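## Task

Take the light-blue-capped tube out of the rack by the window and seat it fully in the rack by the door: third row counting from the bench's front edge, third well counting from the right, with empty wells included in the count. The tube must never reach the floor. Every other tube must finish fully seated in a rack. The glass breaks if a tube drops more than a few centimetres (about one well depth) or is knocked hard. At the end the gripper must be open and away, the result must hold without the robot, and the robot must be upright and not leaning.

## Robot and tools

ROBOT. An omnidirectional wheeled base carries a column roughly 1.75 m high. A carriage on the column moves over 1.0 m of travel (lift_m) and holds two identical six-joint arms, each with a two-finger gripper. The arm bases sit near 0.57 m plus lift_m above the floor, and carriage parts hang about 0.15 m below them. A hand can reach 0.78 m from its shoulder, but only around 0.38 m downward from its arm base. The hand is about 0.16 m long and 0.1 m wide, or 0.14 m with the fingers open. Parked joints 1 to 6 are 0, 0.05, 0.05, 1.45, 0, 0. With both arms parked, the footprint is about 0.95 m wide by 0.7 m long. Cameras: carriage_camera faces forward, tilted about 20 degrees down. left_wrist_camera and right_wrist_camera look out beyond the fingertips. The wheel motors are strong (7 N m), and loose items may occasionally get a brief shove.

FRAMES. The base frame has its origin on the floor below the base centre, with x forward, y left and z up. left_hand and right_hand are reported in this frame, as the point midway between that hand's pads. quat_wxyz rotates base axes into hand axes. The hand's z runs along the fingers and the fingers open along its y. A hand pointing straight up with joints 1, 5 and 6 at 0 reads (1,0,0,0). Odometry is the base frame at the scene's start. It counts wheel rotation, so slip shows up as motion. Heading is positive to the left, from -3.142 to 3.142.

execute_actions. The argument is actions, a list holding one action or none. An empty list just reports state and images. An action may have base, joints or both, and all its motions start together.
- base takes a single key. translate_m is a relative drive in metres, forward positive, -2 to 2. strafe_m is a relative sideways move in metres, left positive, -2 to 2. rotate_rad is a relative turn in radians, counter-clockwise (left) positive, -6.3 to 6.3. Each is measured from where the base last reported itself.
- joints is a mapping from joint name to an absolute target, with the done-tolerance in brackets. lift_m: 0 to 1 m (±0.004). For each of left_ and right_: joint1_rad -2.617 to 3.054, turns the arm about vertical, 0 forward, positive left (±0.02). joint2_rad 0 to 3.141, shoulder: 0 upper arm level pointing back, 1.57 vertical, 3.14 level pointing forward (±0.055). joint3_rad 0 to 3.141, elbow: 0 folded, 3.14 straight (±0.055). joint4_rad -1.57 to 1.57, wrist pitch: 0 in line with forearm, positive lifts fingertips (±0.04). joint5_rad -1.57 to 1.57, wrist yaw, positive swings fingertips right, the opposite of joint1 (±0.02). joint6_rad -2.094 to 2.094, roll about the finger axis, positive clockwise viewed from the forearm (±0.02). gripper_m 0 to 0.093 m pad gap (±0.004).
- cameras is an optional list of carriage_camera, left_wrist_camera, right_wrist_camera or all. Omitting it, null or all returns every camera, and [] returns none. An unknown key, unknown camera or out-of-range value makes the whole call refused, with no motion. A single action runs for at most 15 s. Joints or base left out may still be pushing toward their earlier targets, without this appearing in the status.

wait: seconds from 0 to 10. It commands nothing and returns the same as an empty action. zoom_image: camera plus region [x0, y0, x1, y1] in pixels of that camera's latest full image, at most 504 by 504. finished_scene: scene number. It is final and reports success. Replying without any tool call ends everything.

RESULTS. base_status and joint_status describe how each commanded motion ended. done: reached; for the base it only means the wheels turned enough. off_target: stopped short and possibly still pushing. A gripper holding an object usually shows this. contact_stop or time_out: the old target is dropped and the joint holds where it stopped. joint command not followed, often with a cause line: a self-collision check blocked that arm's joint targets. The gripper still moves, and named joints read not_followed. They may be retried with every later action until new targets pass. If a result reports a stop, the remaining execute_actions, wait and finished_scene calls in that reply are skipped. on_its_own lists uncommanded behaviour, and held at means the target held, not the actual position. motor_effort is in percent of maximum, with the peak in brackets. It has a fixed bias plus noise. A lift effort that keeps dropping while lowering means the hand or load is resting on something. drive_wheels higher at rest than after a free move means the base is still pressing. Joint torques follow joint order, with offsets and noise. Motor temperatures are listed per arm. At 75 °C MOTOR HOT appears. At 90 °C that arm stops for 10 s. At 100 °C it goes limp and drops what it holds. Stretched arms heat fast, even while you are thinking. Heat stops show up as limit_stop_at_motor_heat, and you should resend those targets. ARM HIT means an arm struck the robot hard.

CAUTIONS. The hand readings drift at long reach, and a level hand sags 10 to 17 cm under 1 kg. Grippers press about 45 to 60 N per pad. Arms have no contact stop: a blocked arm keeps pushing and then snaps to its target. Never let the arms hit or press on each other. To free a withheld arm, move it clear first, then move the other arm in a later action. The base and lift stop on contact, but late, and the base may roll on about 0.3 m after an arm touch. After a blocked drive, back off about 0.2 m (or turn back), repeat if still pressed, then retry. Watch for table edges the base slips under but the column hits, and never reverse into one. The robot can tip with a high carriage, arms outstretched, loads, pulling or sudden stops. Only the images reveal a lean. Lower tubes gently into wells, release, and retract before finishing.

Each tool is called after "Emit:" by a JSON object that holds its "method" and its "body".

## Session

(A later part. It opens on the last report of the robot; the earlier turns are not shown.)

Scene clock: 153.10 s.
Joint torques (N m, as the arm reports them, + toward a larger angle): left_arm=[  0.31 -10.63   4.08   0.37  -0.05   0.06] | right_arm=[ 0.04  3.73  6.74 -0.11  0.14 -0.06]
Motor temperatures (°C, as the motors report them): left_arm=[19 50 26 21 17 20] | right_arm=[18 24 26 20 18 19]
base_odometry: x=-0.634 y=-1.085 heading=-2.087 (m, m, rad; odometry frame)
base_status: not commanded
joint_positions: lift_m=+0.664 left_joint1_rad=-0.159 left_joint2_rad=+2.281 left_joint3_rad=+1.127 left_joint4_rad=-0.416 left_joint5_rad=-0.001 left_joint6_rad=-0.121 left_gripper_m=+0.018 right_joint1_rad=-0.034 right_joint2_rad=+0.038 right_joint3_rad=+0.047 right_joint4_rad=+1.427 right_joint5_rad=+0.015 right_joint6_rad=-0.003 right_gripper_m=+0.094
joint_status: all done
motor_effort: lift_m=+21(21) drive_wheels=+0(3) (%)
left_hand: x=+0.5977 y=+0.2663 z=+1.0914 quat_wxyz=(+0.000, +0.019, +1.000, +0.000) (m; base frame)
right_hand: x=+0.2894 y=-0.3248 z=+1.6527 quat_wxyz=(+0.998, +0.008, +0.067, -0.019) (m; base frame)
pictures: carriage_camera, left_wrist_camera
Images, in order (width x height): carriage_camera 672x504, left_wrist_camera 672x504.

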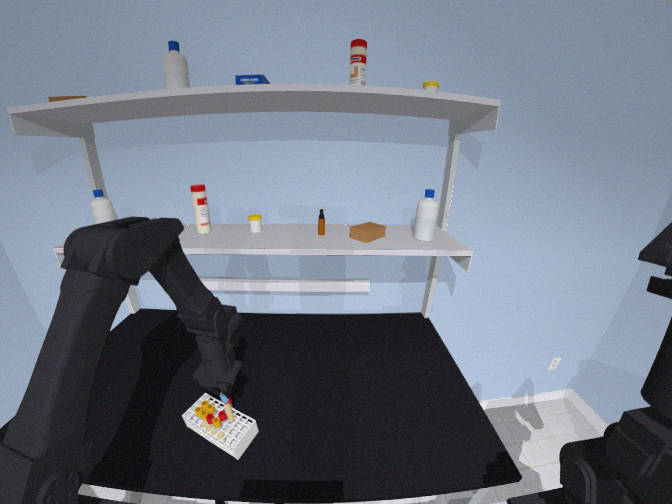

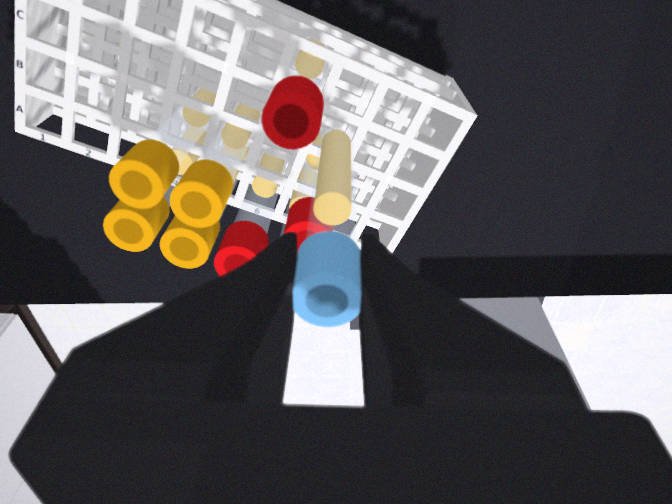

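Emit:
{"method": "execute_actions", "body": {"actions": [{"joints":{"lift_m":0.652}}], "cameras": ["left_wrist_camera","carriage_camera"]}}

Emit:
{"method": "zoom_image", "body": {"camera": "left_wrist_camera", "region": [260, 50, 410, 200]}}

Emit:
{"method": "zoom_image", "body": {"camera": "carriage_camera", "region": [200, 390, 272, 450]}}

Scene clock: 165.27 s.
Joint torques (N m, as the arm reports them, + toward a larger angle): left_arm=[  0.34 -10.57   4.05   0.39  -0.04   0.06] | right_arm=[-0.07  3.99  6.62 -0.15  0.16 -0.02]
Motor temperatures (°C, as the motors report them): left_arm=[19 52 26 21 17 20] | right_arm=[18 24 26 20 18 19]
base_odometry: x=-0.634 y=-1.085 heading=-2.087 (m, m, rad; odometry frame)
base_status: not commanded
joint_positions: lift_m=+0.652 left_joint1_rad=-0.159 left_joint2_rad=+2.281 left_joint3_rad=+1.127 left_joint4_rad=-0.417 left_joint5_rad=-0.001 left_joint6_rad=-0.121 left_gripper_m=+0.018 right_joint1_rad=-0.034 right_joint2_rad=+0.038 right_joint3_rad=+0.047 right_joint4_rad=+1.427 right_joint5_rad=+0.015 right_joint6_rad=-0.003 right_gripper_m=+0.094
joint_status: all done
motor_effort: lift_m=+21(20) drive_wheels=-1(4) (%)
left_hand: x=+0.5976 y=+0.2663 z=+1.0795 quat_wxyz=(+0.000, +0.019, +1.000, +0.000) (m; base frame)
right_hand: x=+0.2894 y=-0.3248 z=+1.6407 quat_wxyz=(+0.998, +0.008, +0.067, -0.019) (m; base frame)
pictures: carriage_camera, left_wrist_camera
Images, in order (width x height): carriage_camera 672x504, left_wrist_camera 672x504.

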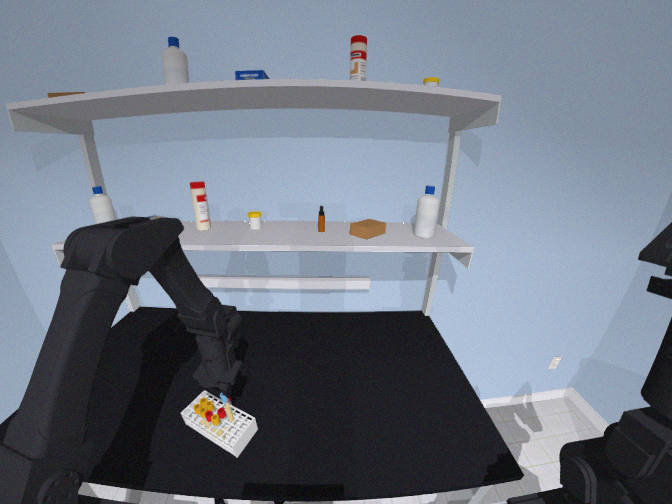

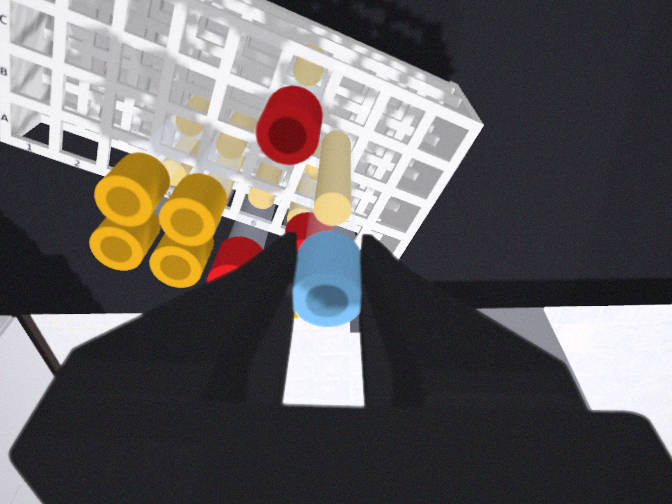

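Region (260, 50, 410, 200) of left_wrist_camera's 672x504 image, scaled by 3.360, with more detail than that image has.

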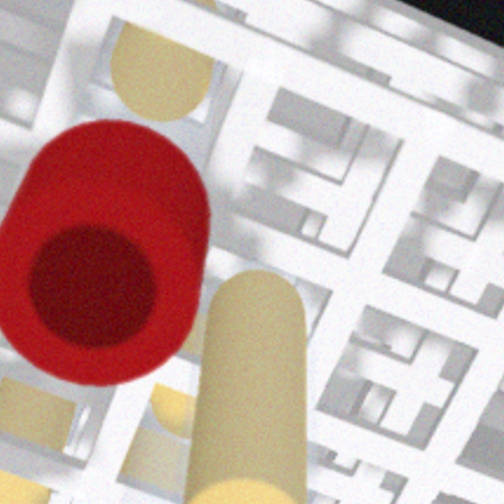

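Region (200, 390, 272, 450) of carriage_camera's 672x504 image, scaled by 7.000, with more detail than that image has.

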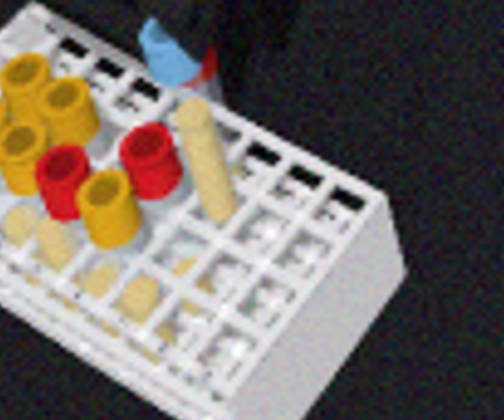

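The tip is centred in the well mouth. Lowering further.

Emit:
{"method": "execute_actions", "body": {"actions": [{"joints":{"lift_m":0.635}}], "cameras": ["left_wrist_camera","carriage_camera"]}}

Emit:
{"method": "zoom_image", "body": {"camera": "carriage_camera", "region": [195, 380, 267, 440]}}

Scene clock: 173.23 s.
Joint torques (N m, as the arm reports them, + toward a larger angle): left_arm=[  0.28 -10.72   4.03   0.39  -0.04   0.06] | right_arm=[ 0.01  3.67  6.48 -0.1   0.13 -0.02]
Motor temperatures (°C, as the motors report them): left_arm=[19 52 26 21 17 20] | right_arm=[18 24 26 20 18 19]
base_odometry: x=-0.634 y=-1.085 heading=-2.087 (m, m, rad; odometry frame)
base_status: not commanded
joint_positions: lift_m=+0.635 left_joint1_rad=-0.159 left_joint2_rad=+2.282 left_joint3_rad=+1.127 left_joint4_rad=-0.417 left_joint5_rad=-0.001 left_joint6_rad=-0.121 left_gripper_m=+0.018 right_joint1_rad=-0.034 right_joint2_rad=+0.038 right_joint3_rad=+0.047 right_joint4_rad=+1.427 right_joint5_rad=+0.015 right_joint6_rad=-0.003 right_gripper_m=+0.094
joint_status: all done
motor_effort: lift_m=+21(21) drive_wheels=-1(3) (%)
left_hand: x=+0.5972 y=+0.2664 z=+1.0620 quat_wxyz=(-0.001, +0.019, +1.000, +0.000) (m; base frame)
right_hand: x=+0.2894 y=-0.3248 z=+1.6236 quat_wxyz=(+0.998, +0.008, +0.067, -0.019) (m; base frame)
pictures: carriage_camera, left_wrist_camera
Images, in order (width x height): carriage_camera 672x504, left_wrist_camera 672x504.

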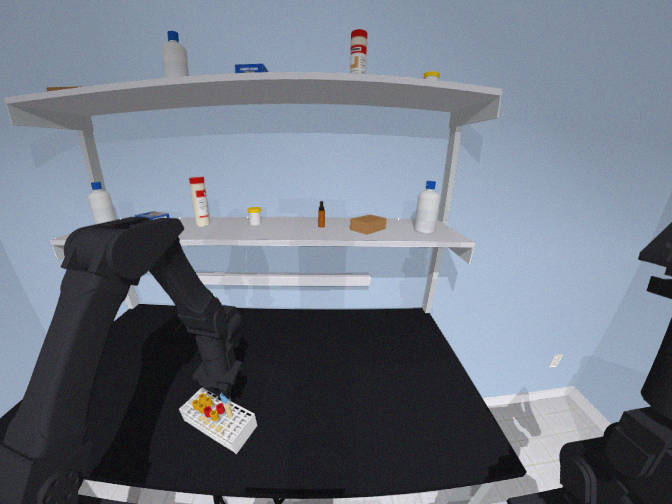

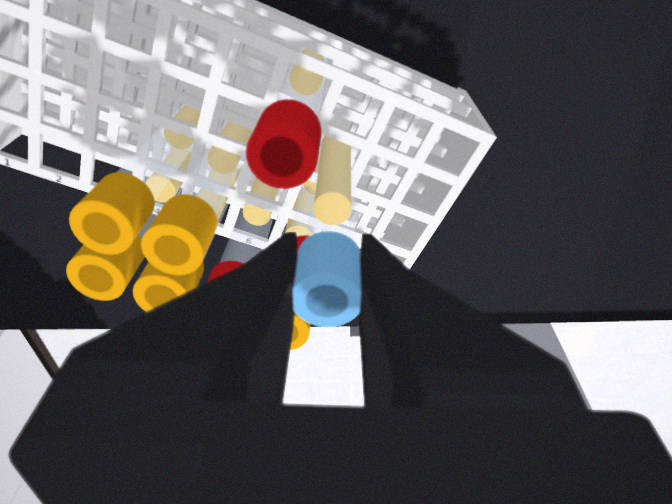

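Region (195, 380, 267, 440) of carriage_camera's 672x504 image, scaled by 7.000, with more detail than that image has.

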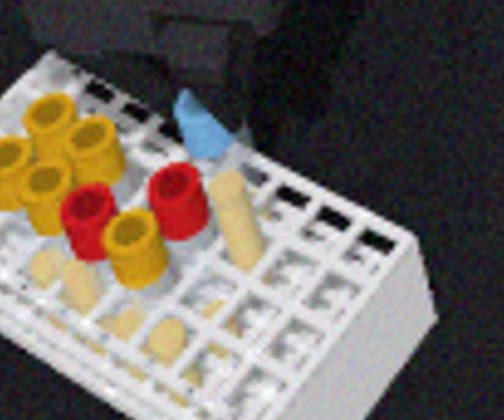

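Emit:
{"method": "execute_actions", "body": {"actions": [{"joints":{"left_joint6_rad":0.08}}], "cameras": []}}

Emit:
{"method": "execute_actions", "body": {"actions": [{"joints":{"lift_m":0.618}}], "cameras": ["left_wrist_camera","carriage_camera"]}}

Emit:
{"method": "zoom_image", "body": {"camera": "carriage_camera", "region": [195, 380, 267, 440]}}

Scene clock: 185.33 s.
Joint torques (N m, as the arm reports them, + toward a larger angle): left_arm=[  0.3  -10.69   4.04   0.38  -0.03   0.21] | right_arm=[-0.01  3.68  6.74 -0.12  0.14  0.01]
Motor temperatures (°C, as the motors report them): left_arm=[19 54 26 21 17 20] | right_arm=[18 24 26 20 18 19]
base_odometry: x=-0.634 y=-1.085 heading=-2.087 (m, m, rad; odometry frame)
base_status: not commanded
joint_positions: lift_m=+0.635 left_joint1_rad=-0.159 left_joint2_rad=+2.282 left_joint3_rad=+1.127 left_joint4_rad=-0.417 left_joint5_rad=-0.001 left_joint6_rad=+0.071 left_gripper_m=+0.018 right_joint1_rad=-0.034 right_joint2_rad=+0.038 right_joint3_rad=+0.047 right_joint4_rad=+1.427 right_joint5_rad=+0.015 right_joint6_rad=-0.003 right_gripper_m=+0.094
joint_status: all done
motor_effort: lift_m=+21(21) drive_wheels=+3(4) (%)
left_hand: x=+0.5972 y=+0.2664 z=+1.0620 quat_wxyz=(-0.001, +0.115, +0.993, +0.000) (m; base frame)
right_hand: x=+0.2894 y=-0.3248 z=+1.6236 quat_wxyz=(+0.998, +0.008, +0.067, -0.019) (m; base frame)
pictures: none
No camera images: the call's "cameras" was empty. Leave "cameras" out to get every camera's image.

Scene clock: 185.87 s.
Joint torques (N m, as the arm reports them, + toward a larger angle): left_arm=[  0.31 -10.63   4.03   0.38  -0.03   0.22] | right_arm=[-0.01  3.85  6.84 -0.11  0.11  0.04]
Motor temperatures (°C, as the motors report them): left_arm=[19 54 26 21 17 20] | right_arm=[18 24 26 20 18 19]
base_odometry: x=-0.634 y=-1.085 heading=-2.087 (m, m, rad; odometry frame)
base_status: not commanded
joint_positions: lift_m=+0.618 left_joint1_rad=-0.159 left_joint2_rad=+2.281 left_joint3_rad=+1.127 left_joint4_rad=-0.417 left_joint5_rad=+0.000 left_joint6_rad=+0.071 left_gripper_m=+0.018 right_joint1_rad=-0.034 right_joint2_rad=+0.038 right_joint3_rad=+0.047 right_joint4_rad=+1.428 right_joint5_rad=+0.015 right_joint6_rad=-0.003 right_gripper_m=+0.094
joint_status: all done
motor_effort: lift_m=+21(22) drive_wheels=-1(5) (%)
left_hand: x=+0.5973 y=+0.2663 z=+1.0452 quat_wxyz=(-0.001, +0.115, +0.993, +0.000) (m; base frame)
right_hand: x=+0.2893 y=-0.3248 z=+1.6067 quat_wxyz=(+0.998, +0.008, +0.067, -0.019) (m; base frame)
pictures: carriage_camera, left_wrist_camera
Images, in order (width x height): carriage_camera 672x504, left_wrist_camera 672x504.

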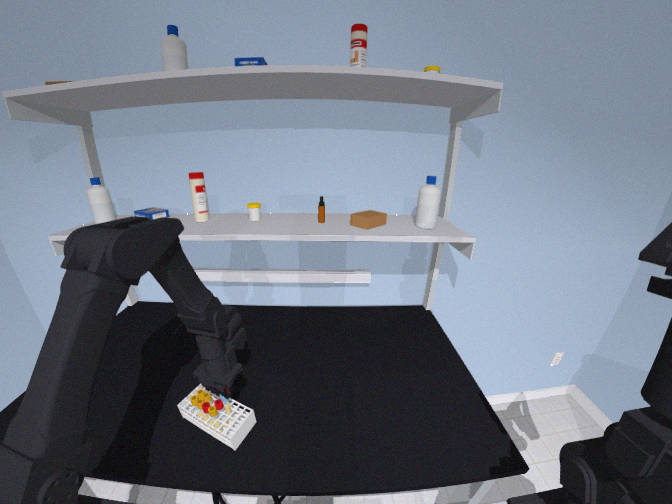

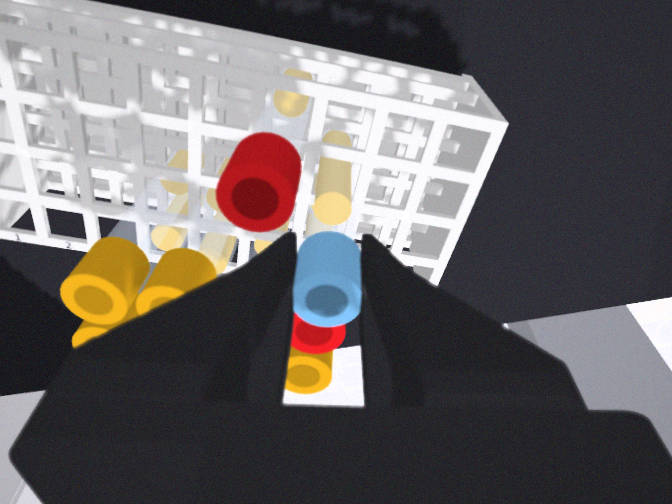

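Region (195, 380, 267, 440) of carriage_camera's 672x504 image, scaled by 7.000, with more detail than that image has.

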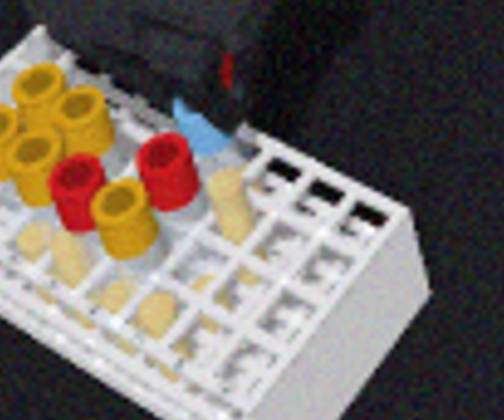

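Emit:
{"method": "execute_actions", "body": {"actions": [{"joints":{"lift_m":0.61}}], "cameras": ["left_wrist_camera"]}}

Emit:
{"method": "execute_actions", "body": {"actions": [{"joints":{"left_gripper_m":0.028}}], "cameras": ["left_wrist_camera"]}}

Scene clock: 194.87 s.
Joint torques (N m, as the arm reports them, + toward a larger angle): left_arm=[  0.36 -10.38   4.07   0.41  -0.04   0.21] | right_arm=[ 0.08  3.57  6.69 -0.11  0.11  0.04]
Motor temperatures (°C, as the motors report them): left_arm=[19 54 26 21 17 20] | right_arm=[18 24 26 20 18 19]
base_odometry: x=-0.634 y=-1.085 heading=-2.087 (m, m, rad; odometry frame)
base_status: not commanded
joint_positions: lift_m=+0.610 left_joint1_rad=-0.159 left_joint2_rad=+2.278 left_joint3_rad=+1.127 left_joint4_rad=-0.421 left_joint5_rad=+0.000 left_joint6_rad=+0.071 left_gripper_m=+0.018 right_joint1_rad=-0.034 right_joint2_rad=+0.038 right_joint3_rad=+0.047 right_joint4_rad=+1.428 right_joint5_rad=+0.015 right_joint6_rad=-0.003 right_gripper_m=+0.094
joint_status: all done
motor_effort: lift_m=+19(20) drive_wheels=-2(1) (%)
left_hand: x=+0.5972 y=+0.2663 z=+1.0384 quat_wxyz=(-0.001, +0.115, +0.993, +0.000) (m; base frame)
right_hand: x=+0.2893 y=-0.3248 z=+1.5988 quat_wxyz=(+0.998, +0.008, +0.067, -0.019) (m; base frame)
pictures: left_wrist_camera
Images, in order (width x height): left_wrist_camera 672x504.

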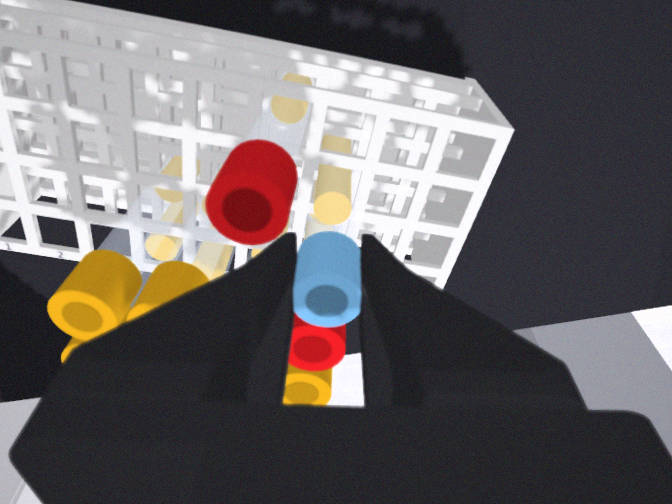

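Scene clock: 195.33 s.
Joint torques (N m, as the arm reports them, + toward a larger angle): left_arm=[  0.32 -10.41   4.07   0.42  -0.03   0.22] | right_arm=[-0.12  3.84  6.52 -0.13  0.1  -0.01]
Motor temperatures (°C, as the motors report them): left_arm=[19 54 26 21 17 20] | right_arm=[18 24 26 20 18 19]
base_odometry: x=-0.634 y=-1.085 heading=-2.087 (m, m, rad; odometry frame)
base_status: not commanded
joint_positions: lift_m=+0.610 left_joint1_rad=-0.159 left_joint2_rad=+2.278 left_joint3_rad=+1.127 left_joint4_rad=-0.421 left_joint5_rad=+0.000 left_joint6_rad=+0.071 left_gripper_m=+0.028 right_joint1_rad=-0.034 right_joint2_rad=+0.038 right_joint3_rad=+0.047 right_joint4_rad=+1.428 right_joint5_rad=+0.015 right_joint6_rad=-0.003 right_gripper_m=+0.094
joint_status: all done
motor_effort: lift_m=+19(19) drive_wheels=-1(1) (%)
left_hand: x=+0.5972 y=+0.2663 z=+1.0384 quat_wxyz=(-0.001, +0.115, +0.993, +0.000) (m; base frame)
right_hand: x=+0.2893 y=-0.3248 z=+1.5988 quat_wxyz=(+0.998, +0.008, +0.067, -0.019) (m; base frame)
pictures: left_wrist_camera
Images, in order (width x height): left_wrist_camera 672x504.

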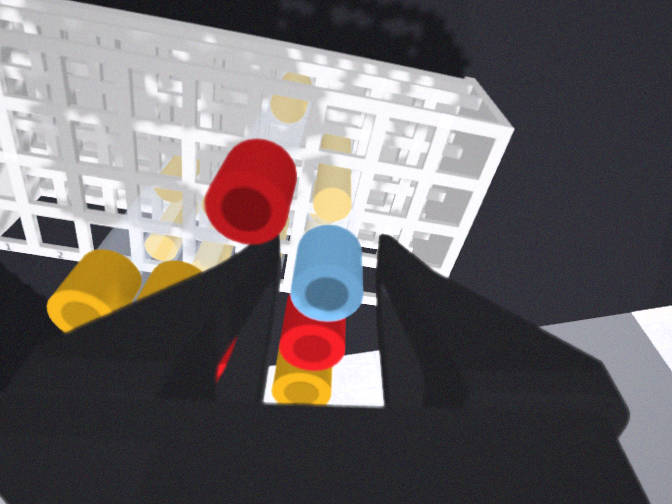

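The tube is seated and released. Lifting and moving clear.

Emit:
{"method": "execute_actions", "body": {"actions": [{"joints":{"lift_m":0.71}}], "cameras": ["left_wrist_camera"]}}

Emit:
{"method": "execute_actions", "body": {"actions": [{"base":{"translate_m":-0.3},"joints":{"left_joint1_rad":0,"left_joint2_rad":0.05,"left_joint3_rad":0.05,"left_joint4_rad":1.45,"left_joint6_rad":0}}], "cameras": ["carriage_camera"]}}

Emit:
{"method": "zoom_image", "body": {"camera": "carriage_camera", "region": [200, 315, 310, 395]}}

Scene clock: 202.80 s.
Joint torques (N m, as the arm reports them, + toward a larger angle): left_arm=[  0.29 -10.22   4.08   0.39  -0.03   0.22] | right_arm=[-0.02  3.72  6.81 -0.11  0.14  0.01]
Motor temperatures (°C, as the motors report them): left_arm=[19 54 26 21 17 20] | right_arm=[18 24 26 20 18 19]
base_odometry: x=-0.634 y=-1.085 heading=-2.087 (m, m, rad; odometry frame)
base_status: not commanded
joint_positions: lift_m=+0.710 left_joint1_rad=-0.159 left_joint2_rad=+2.276 left_joint3_rad=+1.127 left_joint4_rad=-0.418 left_joint5_rad=+0.000 left_joint6_rad=+0.071 left_gripper_m=+0.028 right_joint1_rad=-0.034 right_joint2_rad=+0.038 right_joint3_rad=+0.047 right_joint4_rad=+1.428 right_joint5_rad=+0.015 right_joint6_rad=-0.003 right_gripper_m=+0.094
joint_status: all done
motor_effort: lift_m=+20(24) drive_wheels=-1(3) (%)
left_hand: x=+0.5985 y=+0.2661 z=+1.1391 quat_wxyz=(+0.002, +0.115, +0.993, +0.000) (m; base frame)
right_hand: x=+0.2893 y=-0.3248 z=+1.6988 quat_wxyz=(+0.998, +0.008, +0.067, -0.019) (m; base frame)
pictures: left_wrist_camera
Images, in order (width x height): left_wrist_camera 672x504.

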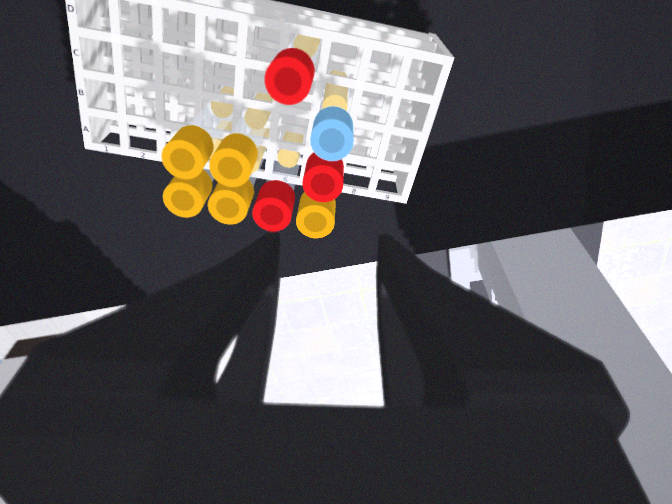

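Scene clock: 205.27 s.
Joint torques (N m, as the arm reports them, + toward a larger angle): left_arm=[-0.13  2.67  4.84 -0.21 -0.04  0.07] | right_arm=[-0.02  3.68  6.61 -0.11  0.16  0.01]
Motor temperatures (°C, as the motors report them): left_arm=[19 53 26 21 17 20] | right_arm=[18 24 26 20 18 19]
base_odometry: x=-0.485 y=-0.824 heading=-2.087 (m, m, rad; odometry frame)
base_status: done
joint_positions: lift_m=+0.710 left_joint1_rad=+0.006 left_joint2_rad=+0.055 left_joint3_rad=+0.062 left_joint4_rad=+1.456 left_joint5_rad=-0.002 left_joint6_rad=+0.008 left_gripper_m=+0.028 right_joint1_rad=-0.034 right_joint2_rad=+0.038 right_joint3_rad=+0.047 right_joint4_rad=+1.429 right_joint5_rad=+0.015 right_joint6_rad=-0.003 right_gripper_m=+0.094
joint_status: all done
motor_effort: lift_m=+20(20) drive_wheels=+0(10) (%)
left_hand: x=+0.2831 y=+0.3216 z=+1.7037 quat_wxyz=(+0.999, -0.001, +0.053, +0.007) (m; base frame)
right_hand: x=+0.2892 y=-0.3248 z=+1.6988 quat_wxyz=(+0.998, +0.008, +0.067, -0.019) (m; base frame)
pictures: carriage_camera
Images, in order (width x height): carriage_camera 672x504.

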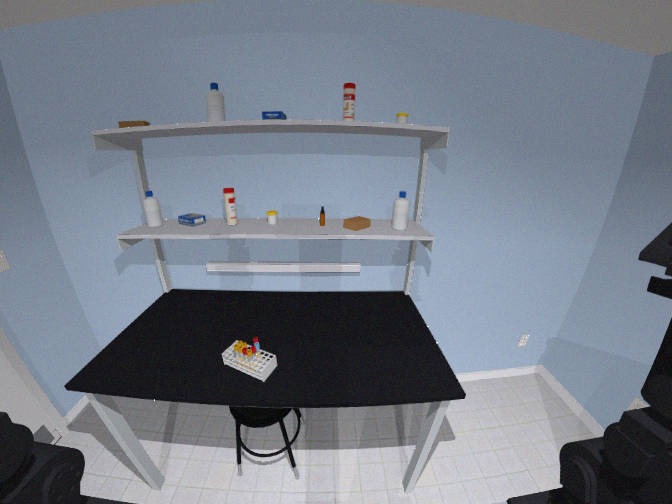

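Region (200, 315, 310, 395) of carriage_camera's 672x504 image, scaled by 4.582, with more detail than that image has; it fills the top 367 rows of this view, and the rest is white.

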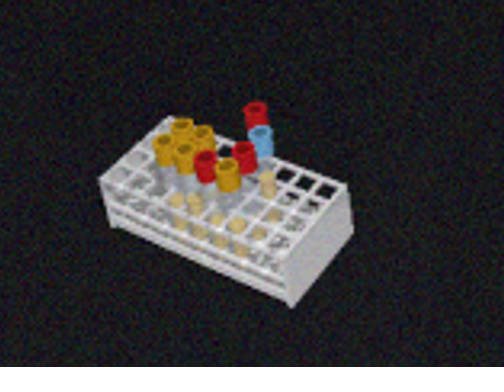

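Emit:
{"method": "finished_scene", "body": {"scene": 2}}

The scene is finished: the task was done.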